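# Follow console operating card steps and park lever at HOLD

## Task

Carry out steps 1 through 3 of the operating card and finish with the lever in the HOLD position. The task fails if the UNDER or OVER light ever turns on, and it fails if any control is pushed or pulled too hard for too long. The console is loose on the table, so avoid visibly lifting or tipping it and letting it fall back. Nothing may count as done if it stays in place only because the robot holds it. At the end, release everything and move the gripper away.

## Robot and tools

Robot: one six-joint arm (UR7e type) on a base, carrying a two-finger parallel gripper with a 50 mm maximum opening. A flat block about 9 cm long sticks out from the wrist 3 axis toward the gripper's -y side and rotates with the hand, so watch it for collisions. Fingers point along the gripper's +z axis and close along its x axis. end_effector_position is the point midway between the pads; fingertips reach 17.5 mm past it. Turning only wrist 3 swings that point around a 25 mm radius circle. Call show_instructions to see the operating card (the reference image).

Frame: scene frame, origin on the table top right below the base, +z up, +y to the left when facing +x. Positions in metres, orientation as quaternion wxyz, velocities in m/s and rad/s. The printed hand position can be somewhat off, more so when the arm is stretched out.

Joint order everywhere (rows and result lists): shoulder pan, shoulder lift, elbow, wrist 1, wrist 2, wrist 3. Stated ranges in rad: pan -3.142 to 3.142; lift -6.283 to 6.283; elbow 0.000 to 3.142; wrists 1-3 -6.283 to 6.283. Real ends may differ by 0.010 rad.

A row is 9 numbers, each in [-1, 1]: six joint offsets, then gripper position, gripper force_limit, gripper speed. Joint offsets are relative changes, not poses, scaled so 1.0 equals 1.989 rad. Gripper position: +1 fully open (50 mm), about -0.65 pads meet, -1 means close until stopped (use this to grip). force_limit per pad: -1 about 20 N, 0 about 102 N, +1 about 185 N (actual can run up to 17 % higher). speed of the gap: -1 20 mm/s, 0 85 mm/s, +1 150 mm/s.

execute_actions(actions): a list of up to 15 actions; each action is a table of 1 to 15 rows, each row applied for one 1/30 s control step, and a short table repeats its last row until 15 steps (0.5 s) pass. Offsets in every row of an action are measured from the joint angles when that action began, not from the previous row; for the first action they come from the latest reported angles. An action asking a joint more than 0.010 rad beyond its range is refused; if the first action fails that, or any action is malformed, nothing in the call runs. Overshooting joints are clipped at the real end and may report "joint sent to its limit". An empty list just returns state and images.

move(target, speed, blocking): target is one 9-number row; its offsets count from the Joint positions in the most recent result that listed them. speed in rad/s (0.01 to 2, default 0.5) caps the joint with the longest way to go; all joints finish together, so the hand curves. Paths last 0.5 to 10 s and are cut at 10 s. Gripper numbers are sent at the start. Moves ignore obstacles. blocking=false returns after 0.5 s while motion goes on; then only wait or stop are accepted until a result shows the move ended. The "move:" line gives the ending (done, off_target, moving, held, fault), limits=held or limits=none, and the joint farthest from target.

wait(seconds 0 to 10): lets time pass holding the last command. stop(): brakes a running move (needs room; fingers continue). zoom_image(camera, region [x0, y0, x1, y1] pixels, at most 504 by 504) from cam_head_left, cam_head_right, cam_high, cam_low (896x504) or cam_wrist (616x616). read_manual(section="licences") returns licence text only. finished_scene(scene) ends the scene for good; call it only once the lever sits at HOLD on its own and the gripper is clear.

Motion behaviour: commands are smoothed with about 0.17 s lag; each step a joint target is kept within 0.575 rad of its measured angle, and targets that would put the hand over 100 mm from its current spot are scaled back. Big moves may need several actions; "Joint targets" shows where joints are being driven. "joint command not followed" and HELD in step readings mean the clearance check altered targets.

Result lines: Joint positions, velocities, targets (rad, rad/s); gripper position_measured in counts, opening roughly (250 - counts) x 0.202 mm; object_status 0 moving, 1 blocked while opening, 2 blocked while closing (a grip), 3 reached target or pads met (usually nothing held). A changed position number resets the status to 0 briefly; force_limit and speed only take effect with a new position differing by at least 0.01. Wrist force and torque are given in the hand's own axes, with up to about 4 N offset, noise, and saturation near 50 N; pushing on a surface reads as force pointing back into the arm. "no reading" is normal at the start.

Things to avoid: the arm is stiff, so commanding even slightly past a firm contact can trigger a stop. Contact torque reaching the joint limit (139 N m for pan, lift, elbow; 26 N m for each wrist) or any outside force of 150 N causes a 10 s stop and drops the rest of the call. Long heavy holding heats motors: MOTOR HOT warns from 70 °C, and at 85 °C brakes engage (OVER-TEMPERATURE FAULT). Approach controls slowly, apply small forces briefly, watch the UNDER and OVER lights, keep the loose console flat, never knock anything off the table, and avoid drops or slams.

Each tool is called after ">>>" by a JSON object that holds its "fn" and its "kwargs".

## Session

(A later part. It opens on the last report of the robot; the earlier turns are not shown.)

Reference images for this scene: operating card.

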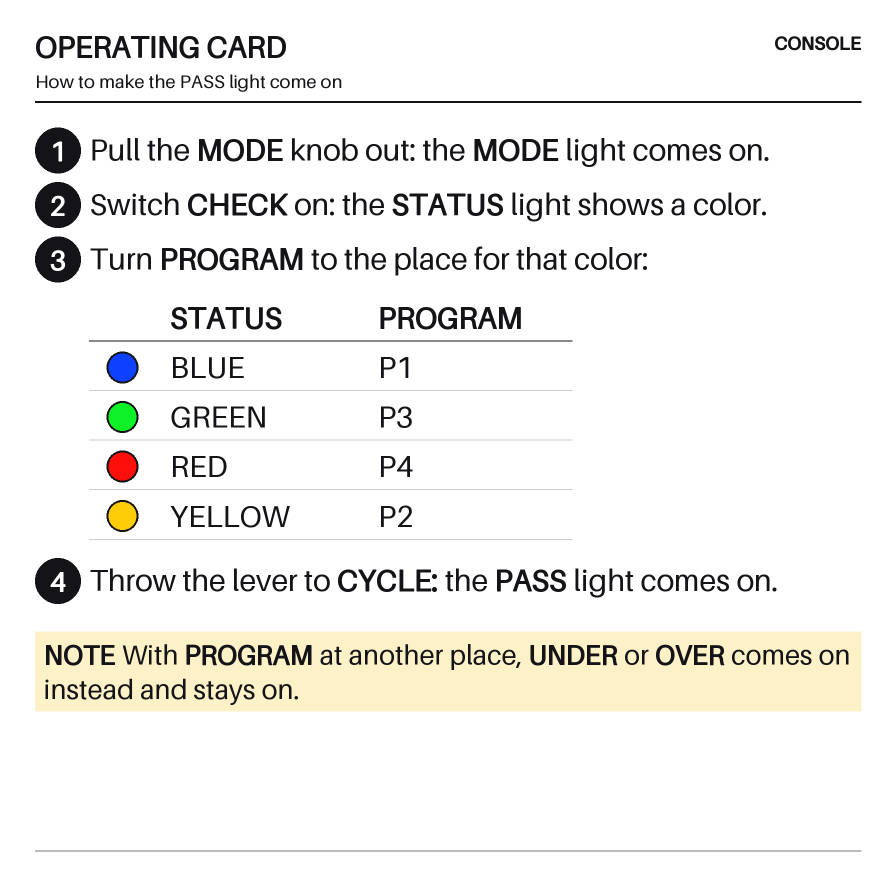

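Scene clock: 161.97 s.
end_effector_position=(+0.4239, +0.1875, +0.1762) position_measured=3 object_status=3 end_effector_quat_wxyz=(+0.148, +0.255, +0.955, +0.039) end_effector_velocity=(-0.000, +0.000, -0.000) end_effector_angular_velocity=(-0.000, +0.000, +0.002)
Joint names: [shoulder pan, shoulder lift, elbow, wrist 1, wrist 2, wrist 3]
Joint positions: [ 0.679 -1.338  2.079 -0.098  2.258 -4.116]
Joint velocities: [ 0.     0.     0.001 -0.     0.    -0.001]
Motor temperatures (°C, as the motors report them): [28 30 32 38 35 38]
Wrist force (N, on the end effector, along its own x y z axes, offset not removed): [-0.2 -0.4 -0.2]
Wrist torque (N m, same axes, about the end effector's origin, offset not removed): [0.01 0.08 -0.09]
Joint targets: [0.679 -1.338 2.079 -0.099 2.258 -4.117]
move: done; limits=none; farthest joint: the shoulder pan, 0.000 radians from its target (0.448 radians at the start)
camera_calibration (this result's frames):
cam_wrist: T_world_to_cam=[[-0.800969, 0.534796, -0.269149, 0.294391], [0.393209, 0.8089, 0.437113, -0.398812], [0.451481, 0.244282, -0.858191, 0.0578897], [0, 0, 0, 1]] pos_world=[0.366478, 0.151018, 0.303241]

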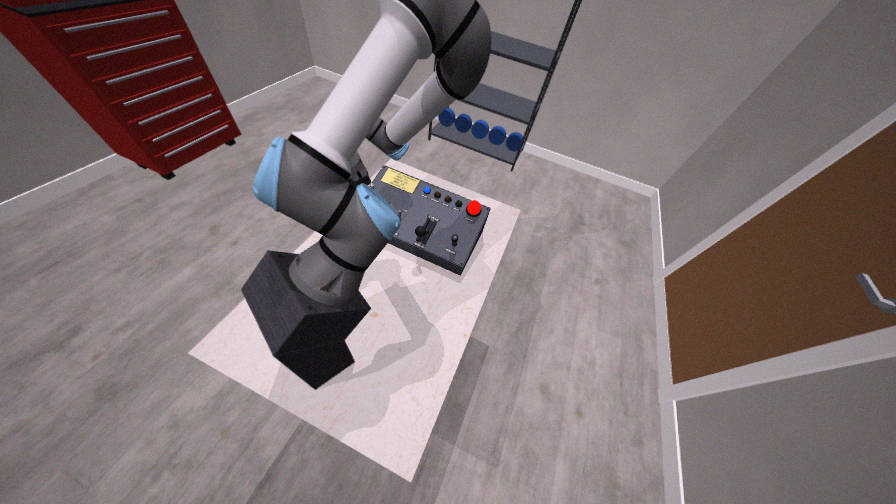

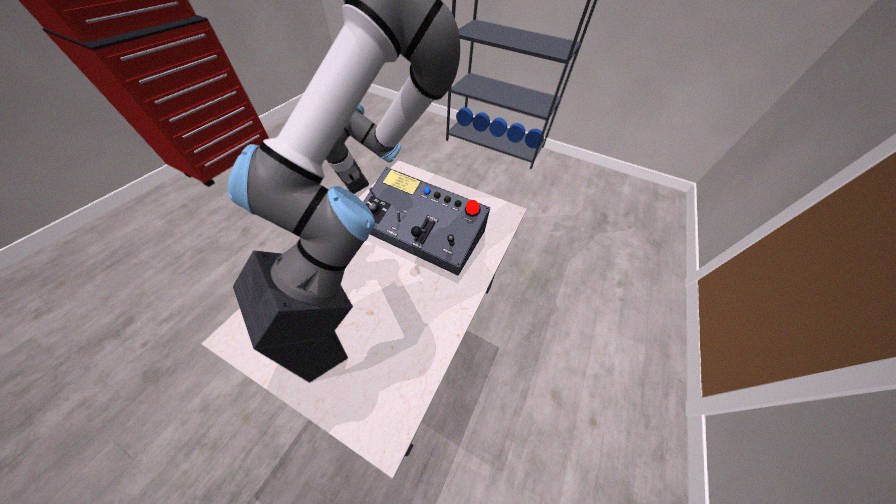

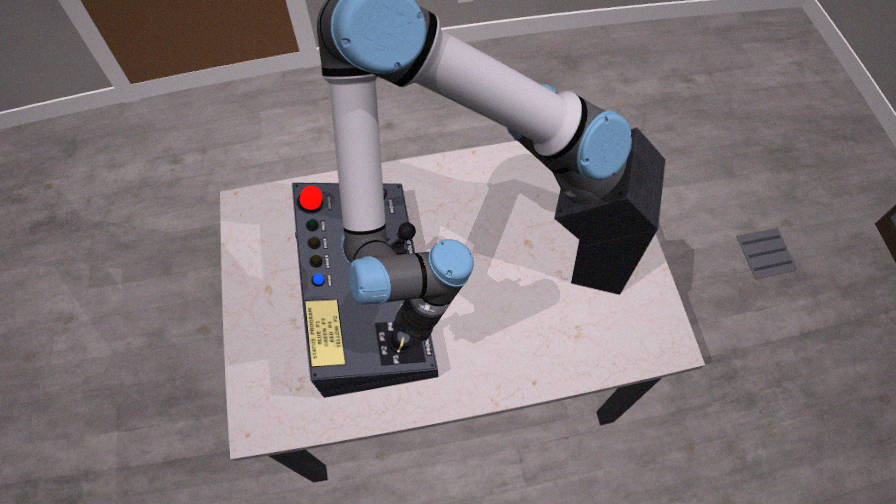

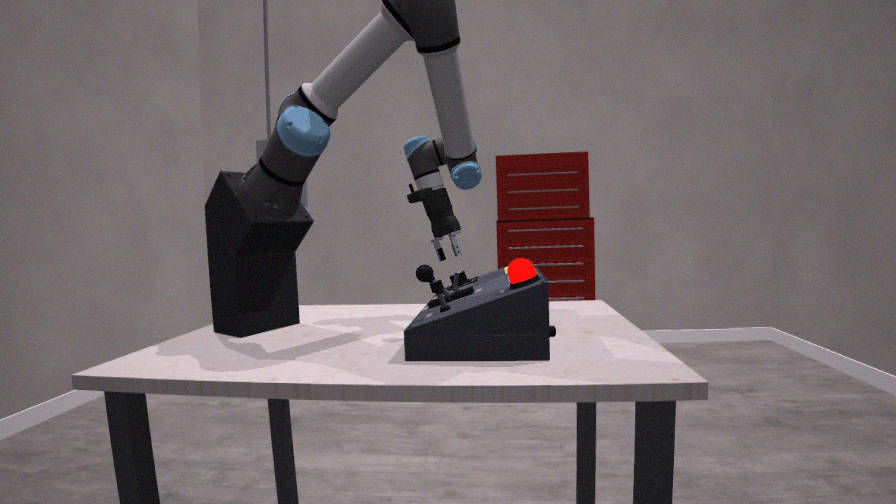

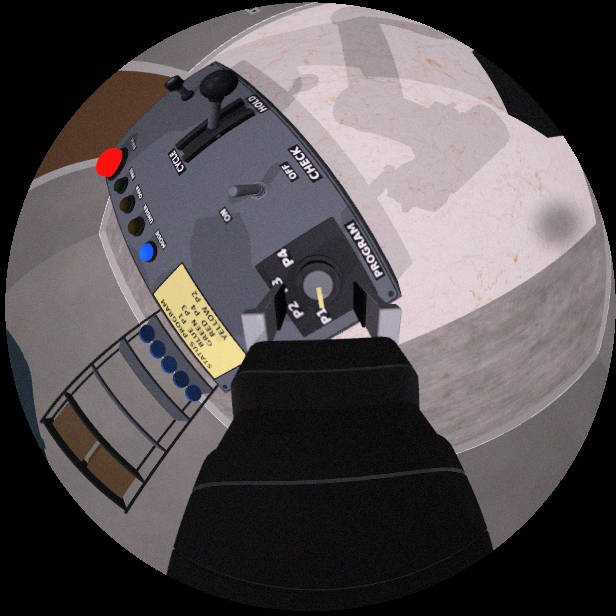

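>>> {"fn": "move", "kwargs": {"target": [-0.0553,0.0494,-0.0215,-0.0511,-0.0454,-0.0396,1,-0.5,0], "speed": 0.17}}

>>> {"fn": "zoom_image", "kwargs": {"camera": "cam_wrist", "region": [240,230,400,350]}}

>>> {"fn": "zoom_image", "kwargs": {"camera": "cam_low", "region": [420,240,490,300]}}

Scene clock: 171.03 s.
end_effector_position=(+0.4437, +0.1891, +0.1148) position_measured=3 object_status=3 end_effector_quat_wxyz=(+0.147, +0.255, +0.955, +0.039) end_effector_velocity=(-0.000, +0.001, -0.001) end_effector_angular_velocity=(+0.002, +0.000, -0.002)
Joint names: [shoulder pan, shoulder lift, elbow, wrist 1, wrist 2, wrist 3]
Joint positions: [ 0.569 -1.24   2.036 -0.2    2.168 -4.195]
Joint velocities: [-0.001  0.002 -0.    -0.002 -0.003  0.002]
Motor temperatures (°C, as the motors report them): [28 30 32 38 35 38]
Wrist force (N, on the end effector, along its own x y z axes, offset not removed): [0.2 0.5 -1.9]
Wrist torque (N m, same axes, about the end effector's origin, offset not removed): [0.27 0.20 -0.13]
Joint targets: [0.569 -1.240 2.036 -0.200 2.168 -4.195]
move: done; limits=none; farthest joint: the shoulder pan, 0.000 radians from its target (0.110 radians at the start)
camera_calibration (this result's frames):
cam_wrist: T_world_to_cam=[[-0.801453, 0.534757, -0.267784, 0.292878], [0.393586, 0.808742, 0.437066, -0.381145], [0.450292, 0.244891, -0.858642, -0.00372686], [0, 0, 0, 1]] pos_world=[0.38642, 0.152542, 0.241814]

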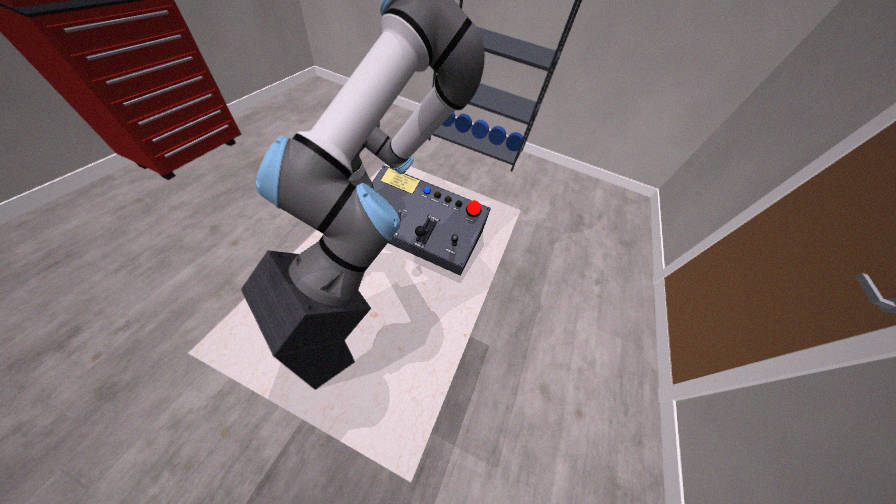

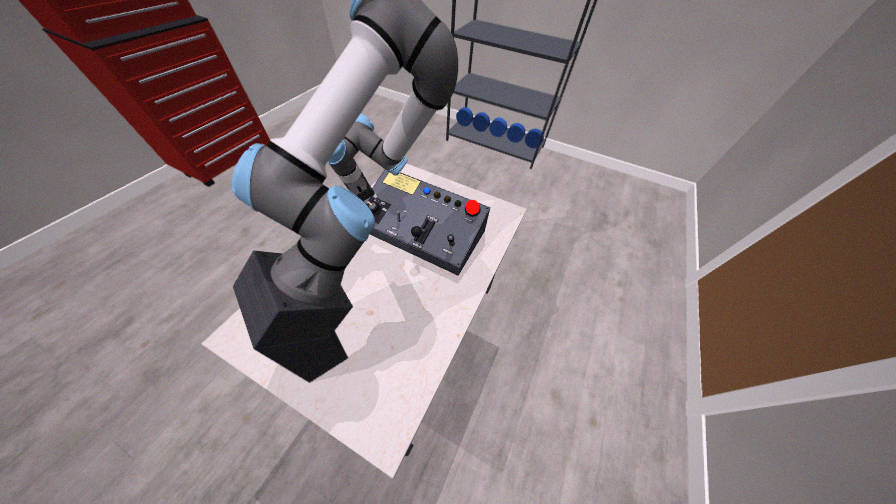

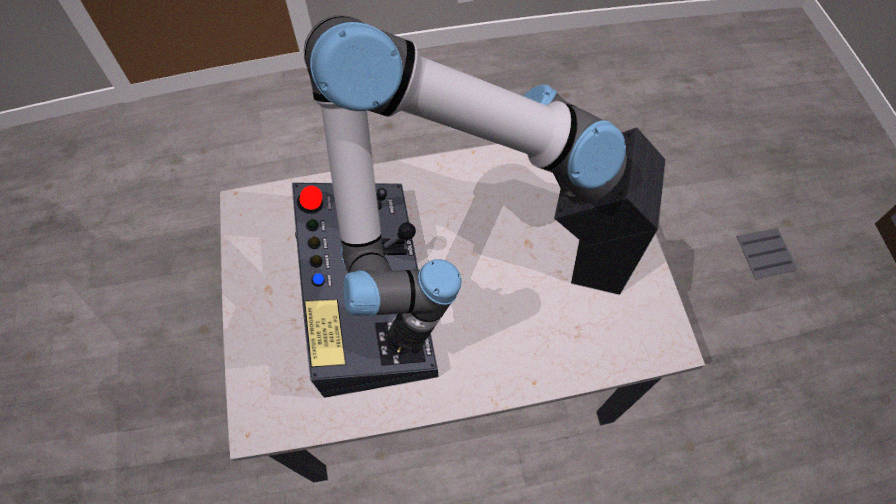

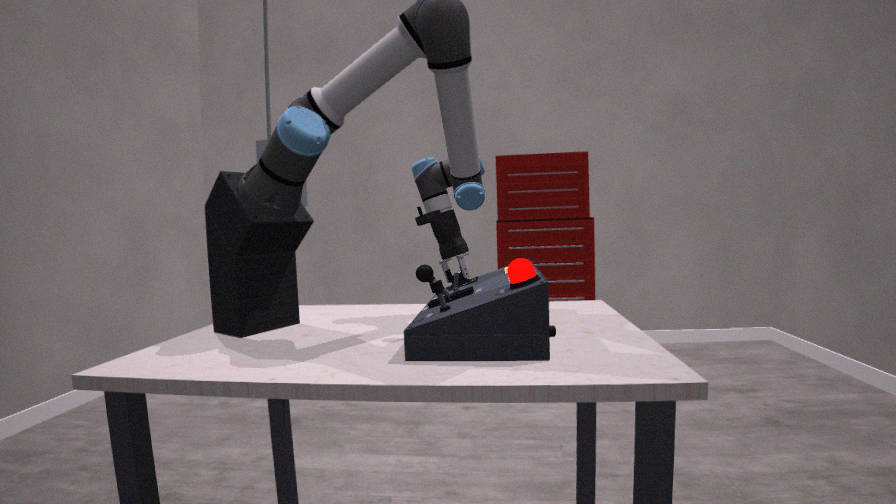

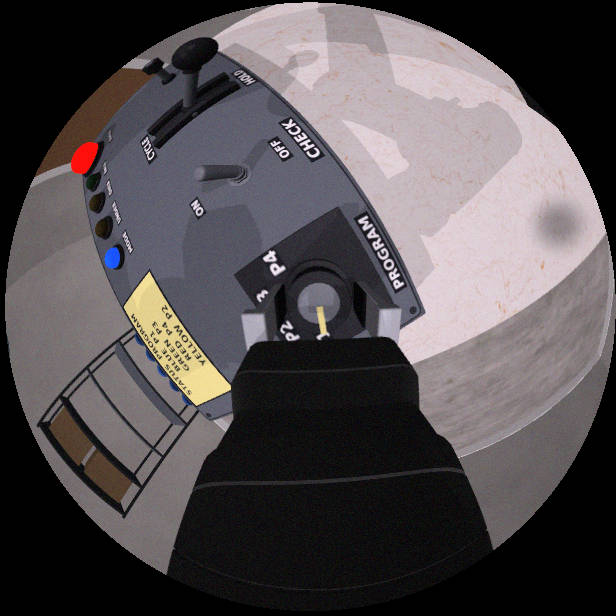

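Region (240, 230, 400, 350) of cam_wrist's 616x616 image, scaled by 3.150, with more detail than that image has; it fills the top 378 rows of this view, and the rest is white.

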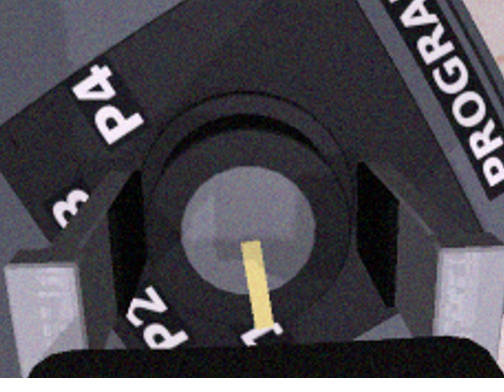

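Region (420, 240, 490, 300) of cam_low's 896x504 image, scaled by 7.200, with more detail than that image has; it fills the top 432 rows of this view, and the rest is white.

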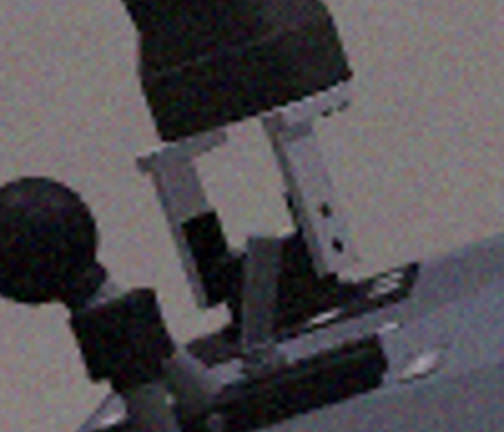

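>>> {"fn": "execute_actions", "kwargs": {"actions": [[[-0.0006,-0.0008,-0.0005,0.0011,-0.0005,-0.0004,1,-0.5,0],[-0.0006,-0.0008,-0.0005,0.0011,-0.0005,-0.0004,1,-0.5,0],[-0.0006,-0.0008,-0.0005,0.0011,-0.0005,-0.0004,1,-0.5,0],[-0.0006,-0.0008,-0.0005,0.0011,-0.0005,-0.0004,1,-0.5,0],[-0.0006,-0.0008,-0.0005,0.0011,-0.0005,-0.0004,1,-0.5,0],[-0.0006,-0.0008,-0.0005,0.0011,-0.0005,-0.0004,-1,-0.5,-0.5]]]}}

>>> {"fn": "move", "kwargs": {"target": [-0.0071,-0.0087,-0.0019,0.0079,-0.0059,0.1882,-1,-0.5,-0.5], "speed": 1.0}}

>>> {"fn": "move", "kwargs": {"target": [-0.0102,-0.0106,0.0033,0.0037,-0.0085,0.1863,-1,-0.5,-0.5], "speed": 1.0}}

Scene clock: 222.00 s.
end_effector_position=(+0.4445, +0.1886, +0.1150) position_measured=38 object_status=0 end_effector_quat_wxyz=(+0.147, +0.255, +0.955, +0.039) end_effector_velocity=(+0.001, +0.000, +0.000) end_effector_angular_velocity=(+0.001, -0.001, +0.000)
Joint names: [shoulder pan, shoulder lift, elbow, wrist 1, wrist 2, wrist 3]
Joint positions: [ 0.568 -1.242  2.035 -0.198  2.167 -4.196]
Joint velocities: [-0.    -0.001 -0.    -0.001 -0.001 -0.001]
Motor temperatures (°C, as the motors report them): [28 30 32 38 35 38]
Wrist force (N, on the end effector, along its own x y z axes, offset not removed): [0.8 1.1 1.6]
Wrist torque (N m, same axes, about the end effector's origin, offset not removed): [0.42 0.30 -0.22]
Joint targets: [0.568 -1.242 2.035 -0.198 2.167 -4.196]
Step readings (joint positions):
0: [0.569 -1.240 2.036 -0.200 2.168 -4.195]
1: [0.569 -1.240 2.036 -0.200 2.168 -4.195]
2: [0.569 -1.240 2.036 -0.200 2.167 -4.195]
4: [0.569 -1.241 2.036 -0.199 2.167 -4.196]
8: [0.568 -1.242 2.035 -0.198 2.167 -4.196]
15: Joint positions above
camera_calibration (this result's frames):
cam_wrist: T_world_to_cam=[[-0.801499, 0.534724, -0.267712, 0.293898], [0.393588, 0.808756, 0.437039, -0.381172], [0.450208, 0.244918, -0.858678, -0.00372509], [0, 0, 0, 1]] pos_world=[0.387261, 0.152034, 0.242068]

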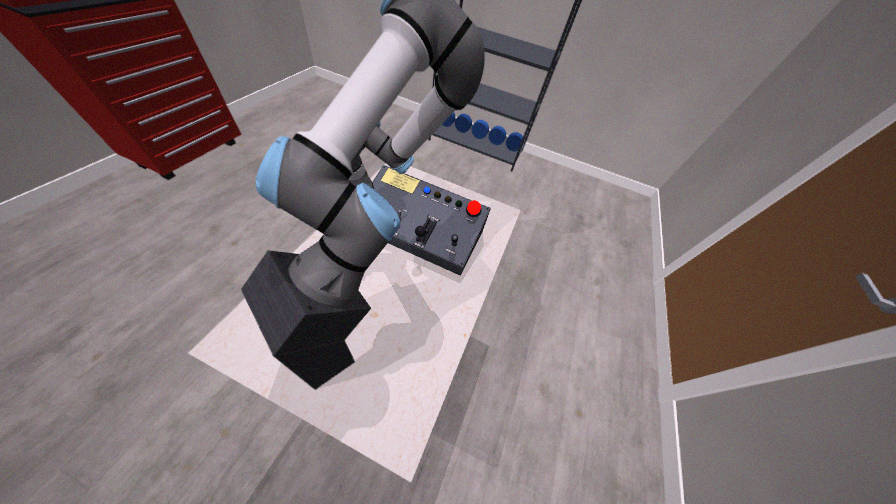

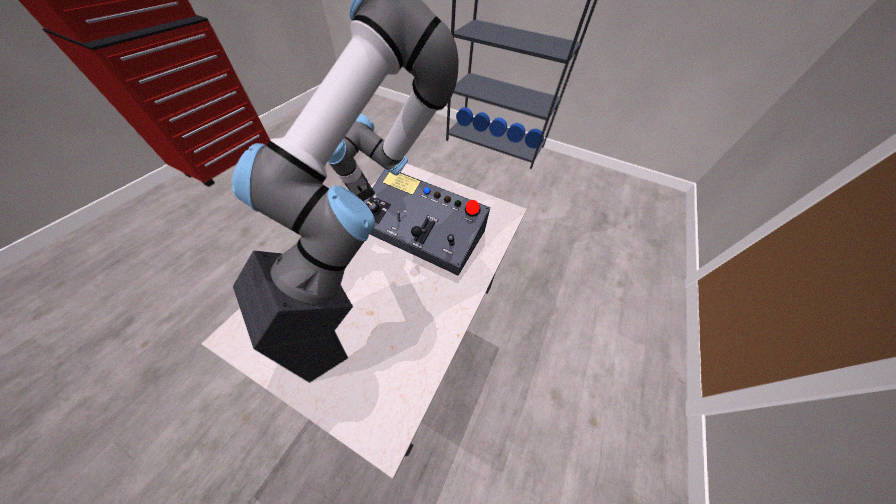

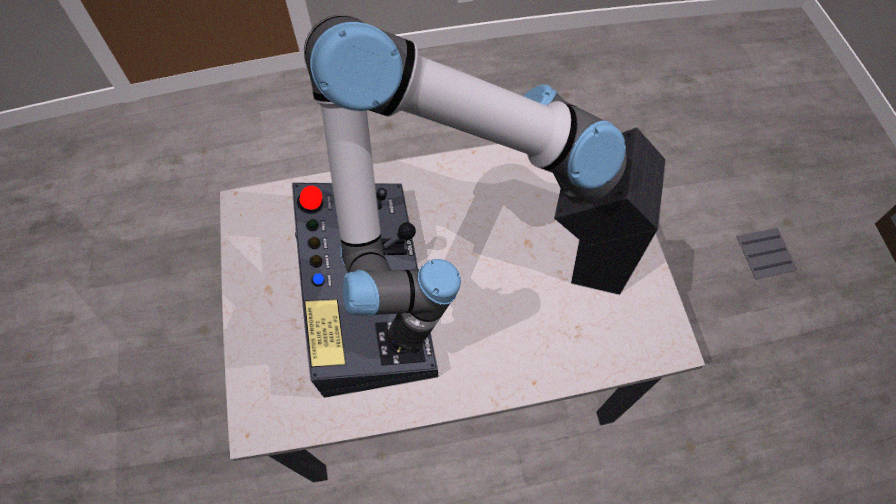

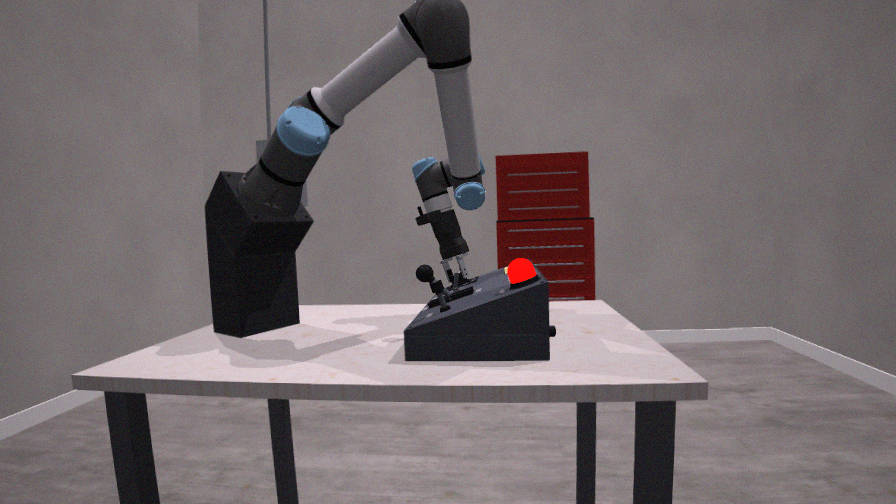

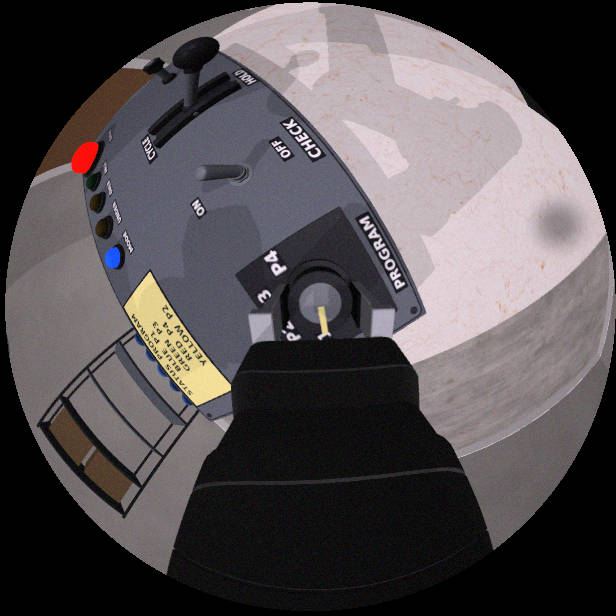

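Scene clock: 223.07 s.
end_effector_position=(+0.4445, +0.1887, +0.1150) position_measured=38 object_status=2 end_effector_quat_wxyz=(+0.137, +0.432, +0.889, +0.067) end_effector_velocity=(-0.000, +0.000, +0.000) end_effector_angular_velocity=(+0.002, +0.001, -0.001)
Joint names: [shoulder pan, shoulder lift, elbow, wrist 1, wrist 2, wrist 3]
Joint positions: [ 0.554 -1.259  2.031 -0.182  2.155 -3.822]
Joint velocities: [ 0.    -0.001  0.001  0.001 -0.001  0.003]
Motor temperatures (°C, as the motors report them): [28 30 32 38 35 38]
Wrist force (N, on the end effector, along its own x y z axes, offset not removed): [-4.6 -1.8 1.3]
Wrist torque (N m, same axes, about the end effector's origin, offset not removed): [-0.03 0.57 -0.21]
Joint targets: [0.554 -1.259 2.031 -0.182 2.155 -3.822]
move: done; limits=none; farthest joint: the shoulder pan, 0.000 radians from its target (0.014 radians at the start)
camera_calibration (this result's frames):
cam_wrist: T_world_to_cam=[[-0.552004, 0.812144, -0.188979, 0.121513], [0.647183, 0.560195, 0.517045, -0.456214], [0.52578, 0.163107, -0.834836, -0.0245879], [0, 0, 0, 1]] pos_world=[0.375258, 0.160894, 0.23832]

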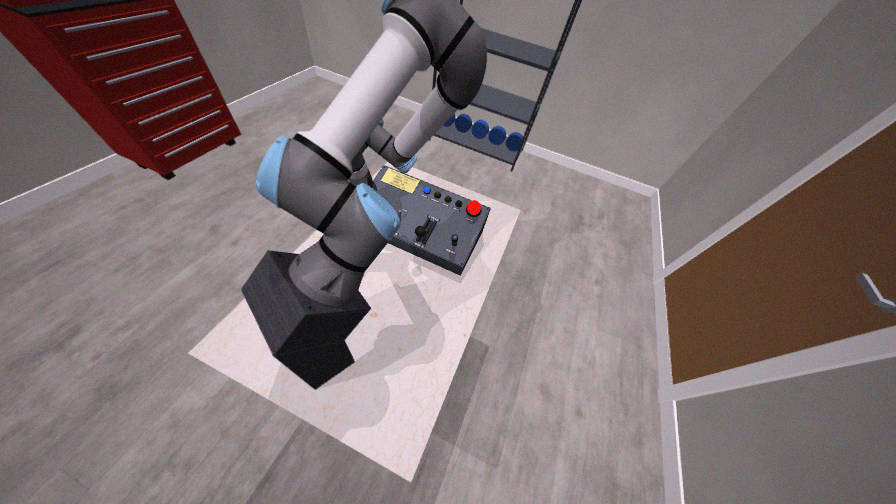

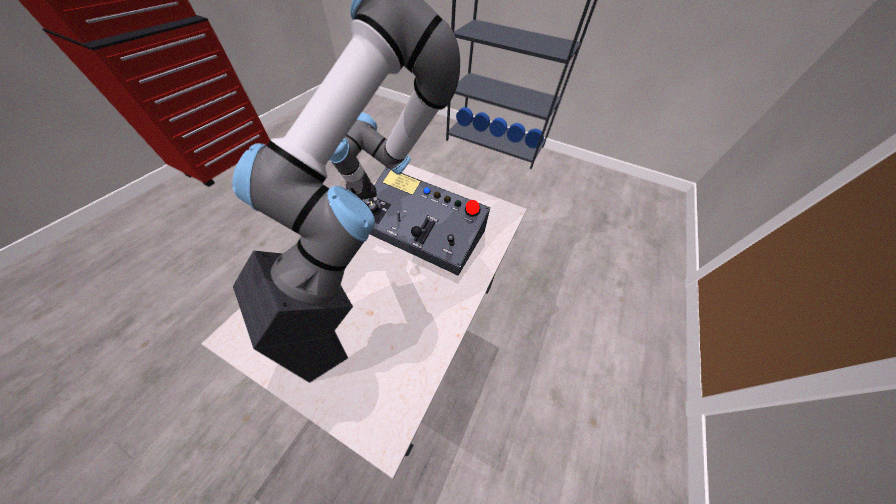

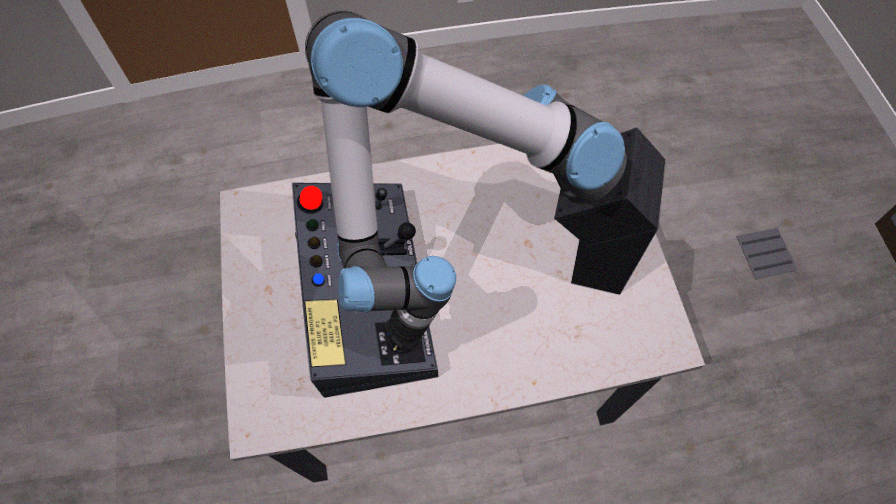

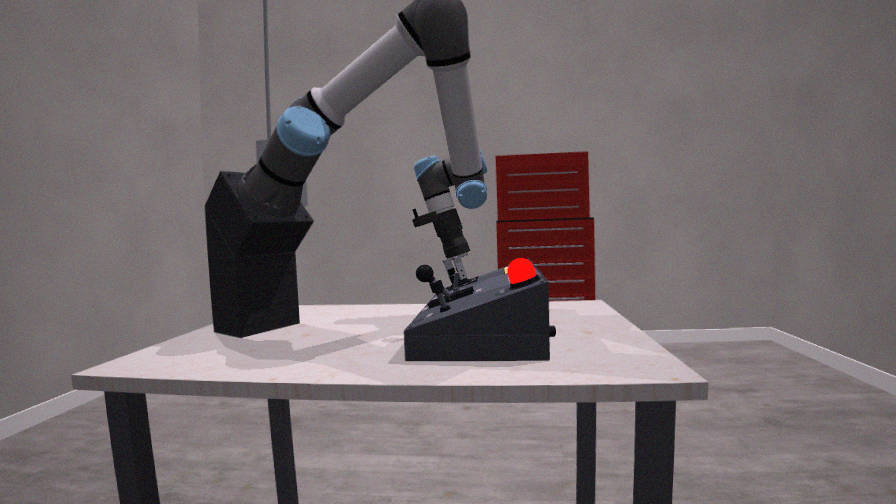

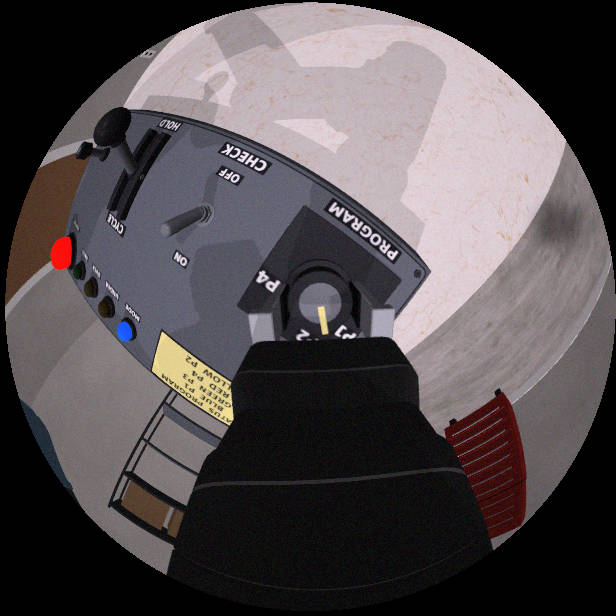

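Scene clock: 224.13 s.
end_effector_position=(+0.4445, +0.1886, +0.1150) position_measured=38 object_status=2 end_effector_quat_wxyz=(+0.122, +0.594, +0.790, +0.092) end_effector_velocity=(-0.001, -0.000, -0.000) end_effector_angular_velocity=(-0.001, +0.003, -0.000)
Joint names: [shoulder pan, shoulder lift, elbow, wrist 1, wrist 2, wrist 3]
Joint positions: [ 0.534 -1.28   2.038 -0.175  2.138 -3.451]
Joint velocities: [-0.     0.001  0.001  0.002  0.001  0.002]
Motor temperatures (°C, as the motors report them): [28 30 32 38 35 38]
Wrist force (N, on the end effector, along its own x y z axes, offset not removed): [-2.8 2.4 -4.3]
Wrist torque (N m, same axes, about the end effector's origin, offset not removed): [0.03 1.05 -0.04]
Joint targets: [0.534 -1.280 2.038 -0.175 2.138 -3.451]
move: done; limits=none; farthest joint: the shoulder pan, 0.000 radians from its target (0.020 radians at the start)
camera_calibration (this result's frames):
cam_wrist: T_world_to_cam=[[-0.221653, 0.971444, -0.0846602, -0.0672234], [0.793688, 0.230168, 0.563101, -0.464306], [0.566506, 0.0576191, -0.82204, -0.024279], [0, 0, 0, 1]] pos_world=[0.367368, 0.173571, 0.235801]

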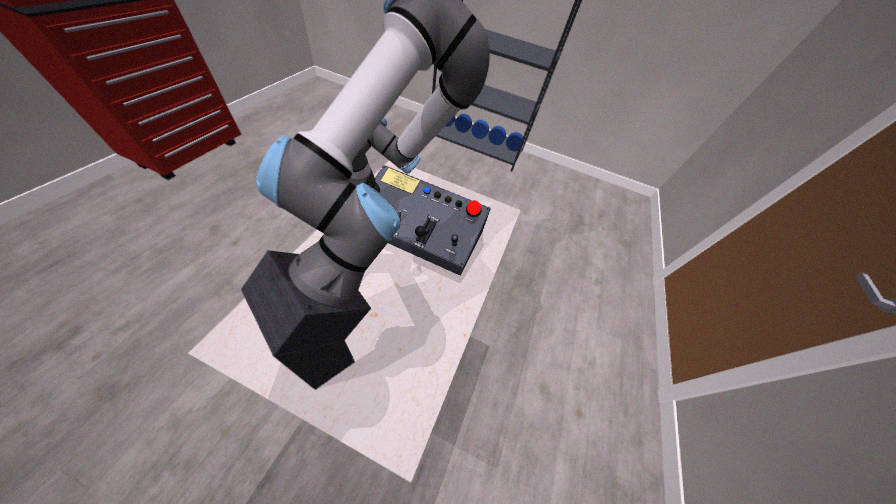

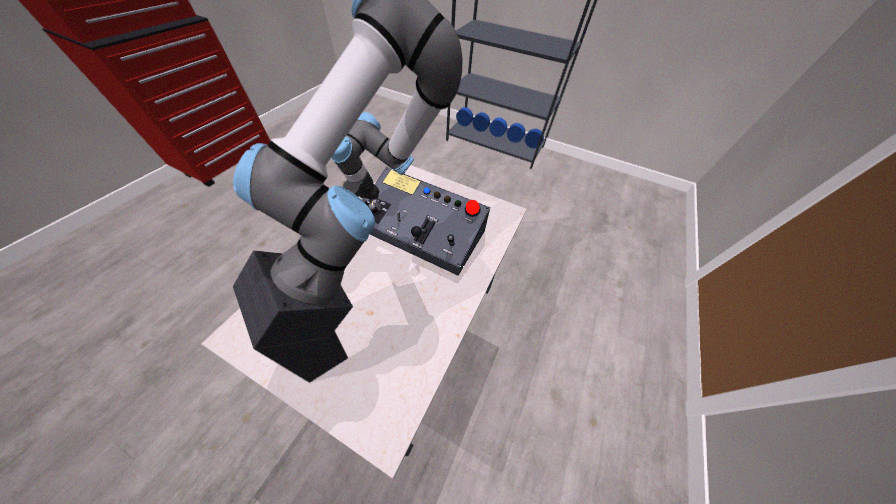

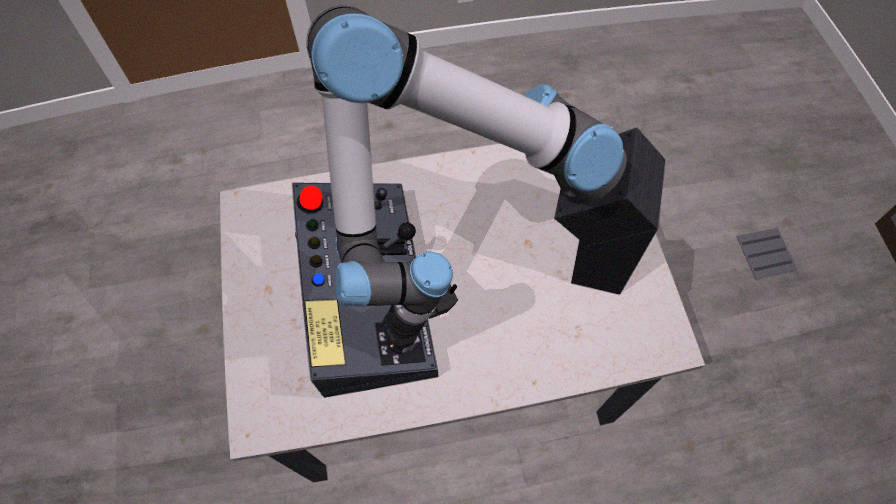

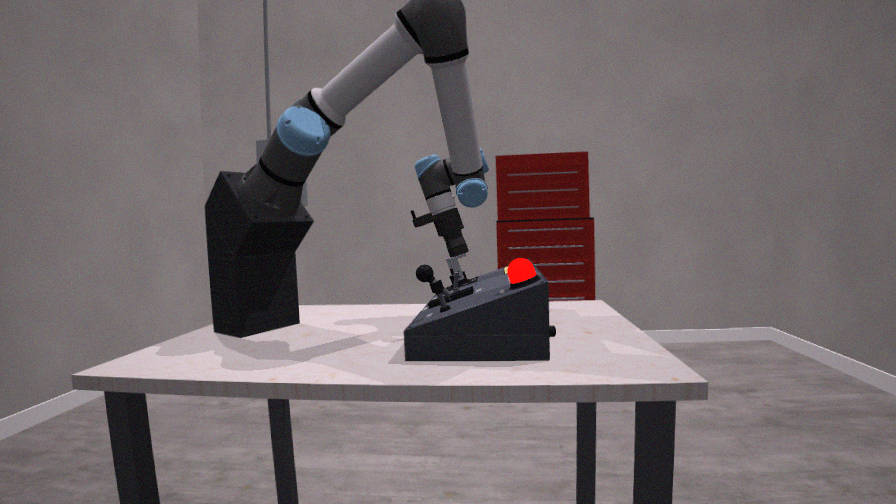

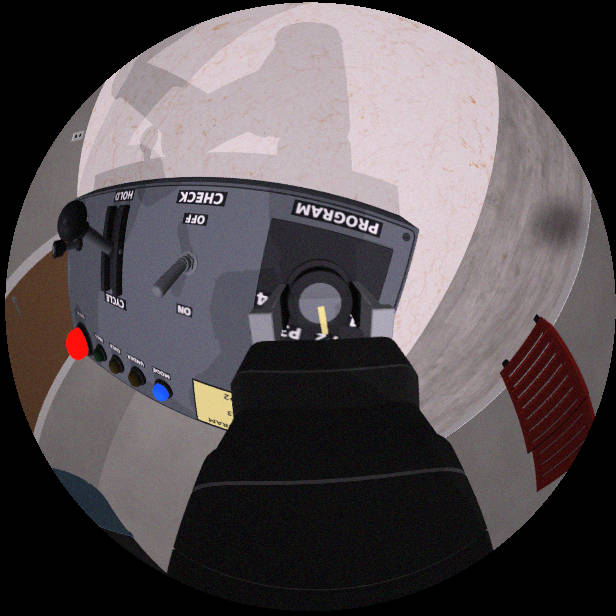

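>>> {"fn": "execute_actions", "kwargs": {"actions": [[[-0.002,-0.0018,0.0013,-0.0002,-0.0016,0.0309,-1,-0.5,-0.5],[-0.0039,-0.0036,0.0027,-0.0004,-0.0033,0.0618,-1,-0.5,-0.5],[-0.0059,-0.0055,0.004,-0.0006,-0.0049,0.0928,-1,-0.5,-0.5],[-0.0078,-0.0073,0.0054,-0.0007,-0.0065,0.1237,-1,-0.5,-0.5],[-0.0098,-0.0091,0.0067,-0.0009,-0.0082,0.1546,-1,-0.5,-0.5],[-0.0117,-0.0109,0.0081,-0.0011,-0.0098,0.1855,-1,-0.5,-0.5]],[[-0.0019,-0.0016,0.0019,-0.001,-0.0016,0.031,-1,-0.5,-0.5],[-0.0039,-0.0032,0.0039,-0.0019,-0.0033,0.0619,-1,-0.5,-0.5],[-0.0058,-0.0049,0.0058,-0.0029,-0.0049,0.0929,-1,-0.5,-0.5],[-0.0077,-0.0065,0.0078,-0.0038,-0.0065,0.1238,-1,-0.5,-0.5],[-0.0097,-0.0081,0.0097,-0.0048,-0.0081,0.1548,-1,-0.5,-0.5],[-0.0116,-0.0097,0.0117,-0.0057,-0.0098,0.1857,-1,-0.5,-0.5]],[[-0.0017,-0.0012,0.0023,-0.0017,-0.0015,0.0311,-1,-0.5,-0.5],[-0.0034,-0.0024,0.0047,-0.0034,-0.0029,0.0622,-1,-0.5,-0.5],[-0.0052,-0.0036,0.007,-0.005,-0.0044,0.0933,-1,-0.5,-0.5],[-0.0069,-0.0047,0.0093,-0.0067,-0.0058,0.1244,-1,-0.5,-0.5],[-0.0086,-0.0059,0.0116,-0.0084,-0.0073,0.1555,-1,-0.5,-0.5],[-0.0103,-0.0071,0.014,-0.0101,-0.0087,0.1866,-1,-0.5,-0.5]],[[-0.0012,-0.0006,0.0023,-0.0021,-0.001,0.0315,-1,-0.5,-0.5],[-0.0024,-0.0011,0.0046,-0.0042,-0.002,0.0629,-1,-0.5,-0.5],[-0.0036,-0.0017,0.0069,-0.0062,-0.003,0.0944,-1,-0.5,-0.5],[-0.0047,-0.0023,0.0092,-0.0083,-0.004,0.1259,-1,-0.5,-0.5],[-0.0059,-0.0029,0.0116,-0.0104,-0.005,0.1573,-1,-0.5,-0.5],[-0.0071,-0.0034,0.0139,-0.0125,-0.0061,0.1888,-1,-0.5,-0.5]],[[0,0,0,0,0,0,1,-0.5,0]]]}}

Scene clock: 240.67 s.
end_effector_position=(+0.4436, +0.1886, +0.1146) position_measured=3 object_status=3 end_effector_quat_wxyz=(+0.026, +0.974, +0.167, +0.150) end_effector_velocity=(+0.001, -0.001, -0.000) end_effector_angular_velocity=(-0.003, -0.001, -0.004)
Joint names: [shoulder pan, shoulder lift, elbow, wrist 1, wrist 2, wrist 3]
Joint positions: [ 0.453 -1.341  2.132 -0.232  2.071 -1.989]
Joint velocities: [ 0.     0.    -0.    -0.001  0.004  0.002]
Motor temperatures (°C, as the motors report them): [28 30 32 38 35 38]
Wrist force (N, on the end effector, along its own x y z axes, offset not removed): [-0.6 -1.5 -0.4]
Wrist torque (N m, same axes, about the end effector's origin, offset not removed): [-0.11 0.05 -0.01]
Joint targets: [0.453 -1.341 2.132 -0.232 2.071 -1.989]
Step readings (joint positions; steps 1 to 15: 1st action; 16 to 30: 2nd action; 31 to 45: 3rd action; 46 to 60: 4th action; 61 to 75: 5th action):
0: [0.534 -1.280 2.038 -0.175 2.138 -3.451]
1: [0.534 -1.280 2.038 -0.175 2.138 -3.450]
2: [0.533 -1.281 2.039 -0.175 2.137 -3.439]
4: [0.528 -1.285 2.042 -0.175 2.133 -3.381]
8: [0.516 -1.297 2.050 -0.176 2.123 -3.190]
15: [0.511 -1.301 2.054 -0.177 2.119 -3.088]
16: [0.510 -1.302 2.054 -0.177 2.119 -3.085]
17: [0.509 -1.303 2.055 -0.177 2.118 -3.073]
19: [0.505 -1.306 2.060 -0.180 2.114 -3.016]
23: [0.493 -1.316 2.072 -0.186 2.104 -2.826]
30: [0.488 -1.321 2.077 -0.188 2.100 -2.724]
31: [0.488 -1.321 2.077 -0.188 2.100 -2.721]
32: [0.487 -1.321 2.078 -0.189 2.099 -2.709]
34: [0.483 -1.324 2.084 -0.193 2.095 -2.652]
38: [0.472 -1.332 2.098 -0.204 2.086 -2.461]
45: [0.468 -1.334 2.105 -0.208 2.083 -2.359]
46: [0.467 -1.335 2.105 -0.208 2.083 -2.355]
47: [0.467 -1.335 2.106 -0.209 2.082 -2.344]
49: [0.464 -1.336 2.111 -0.214 2.080 -2.286]
53: [0.457 -1.340 2.126 -0.227 2.074 -2.092]
60: [0.453 -1.341 2.132 -0.232 2.071 -1.989]
61: [0.453 -1.341 2.132 -0.232 2.071 -1.987]
62: [0.453 -1.341 2.132 -0.232 2.071 -1.987]
64: [0.453 -1.341 2.132 -0.232 2.071 -1.987]
68: [0.453 -1.341 2.132 -0.232 2.071 -1.988]
75: Joint positions above
camera_calibration (this result's frames):
cam_wrist: T_world_to_cam=[[0.916233, 0.292933, 0.273327, -0.485284], [0.181121, -0.911369, 0.369596, 0.0457898], [0.357369, -0.289131, -0.888083, 0.141672], [0, 0, 0, 1]] pos_world=[0.385711, 0.224849, 0.241534]

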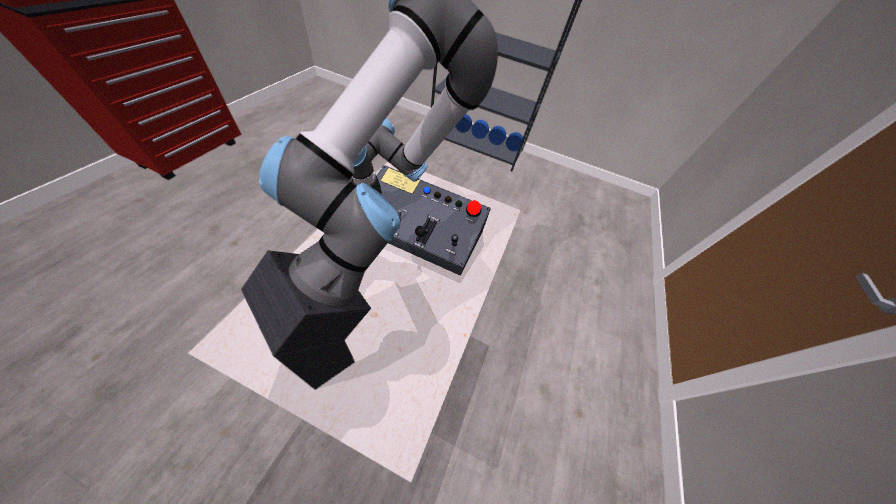

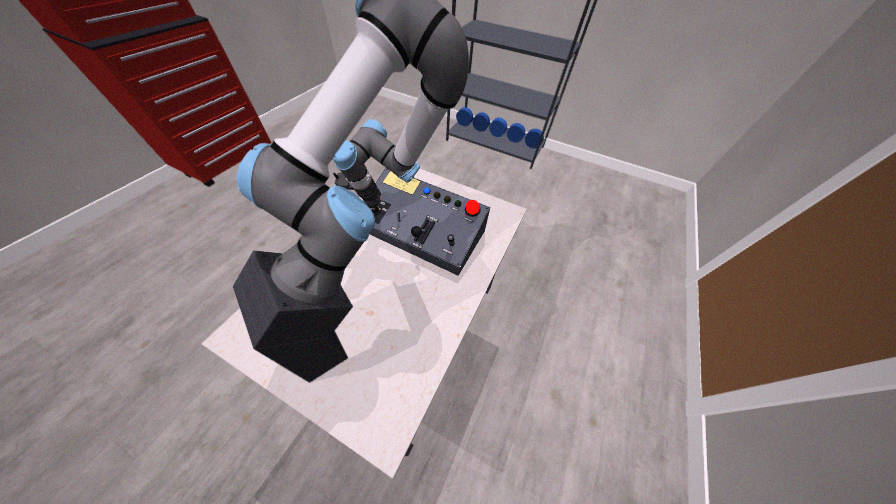

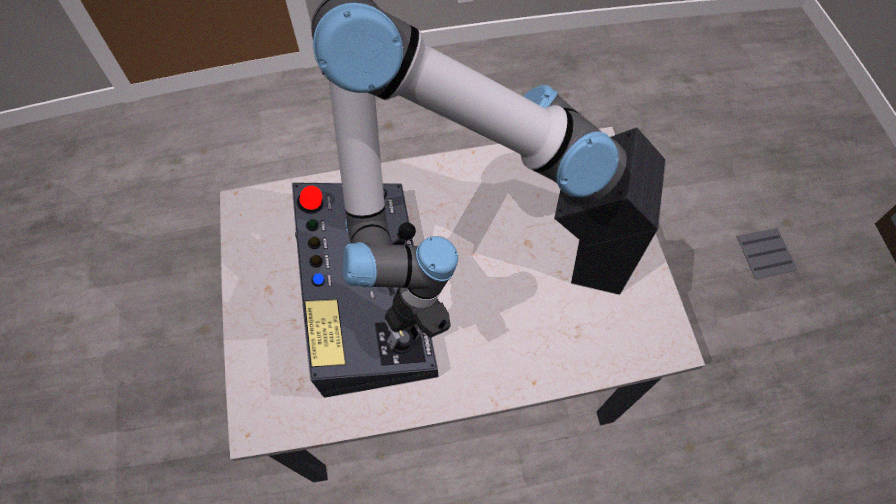

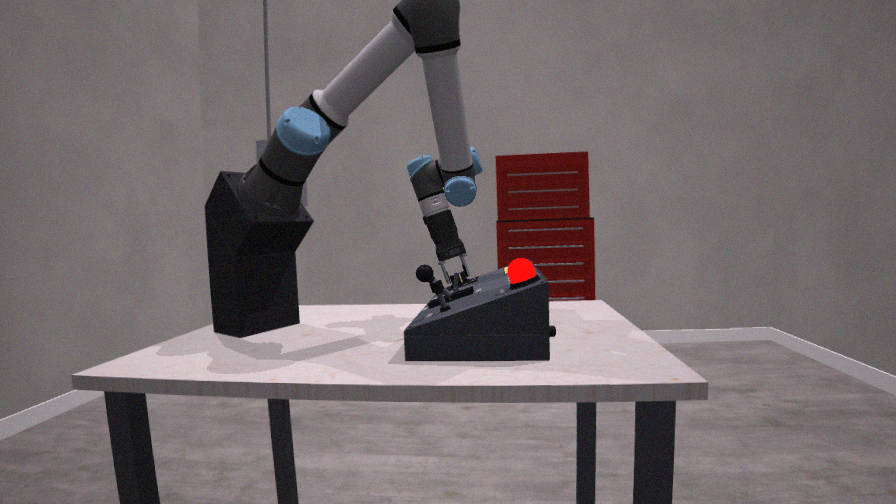

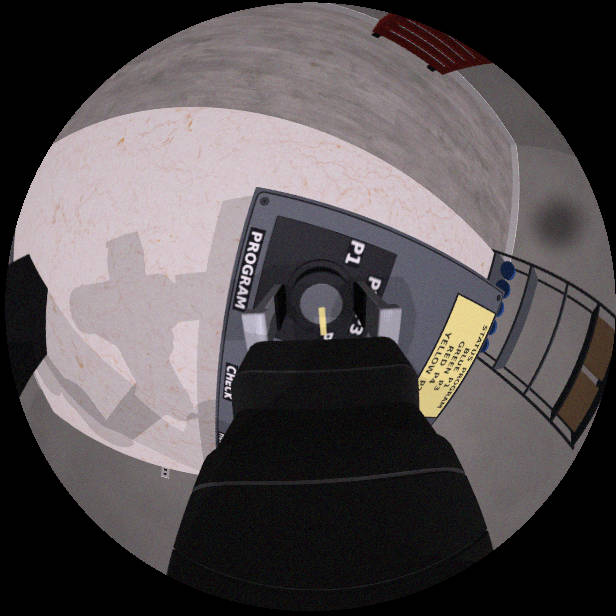

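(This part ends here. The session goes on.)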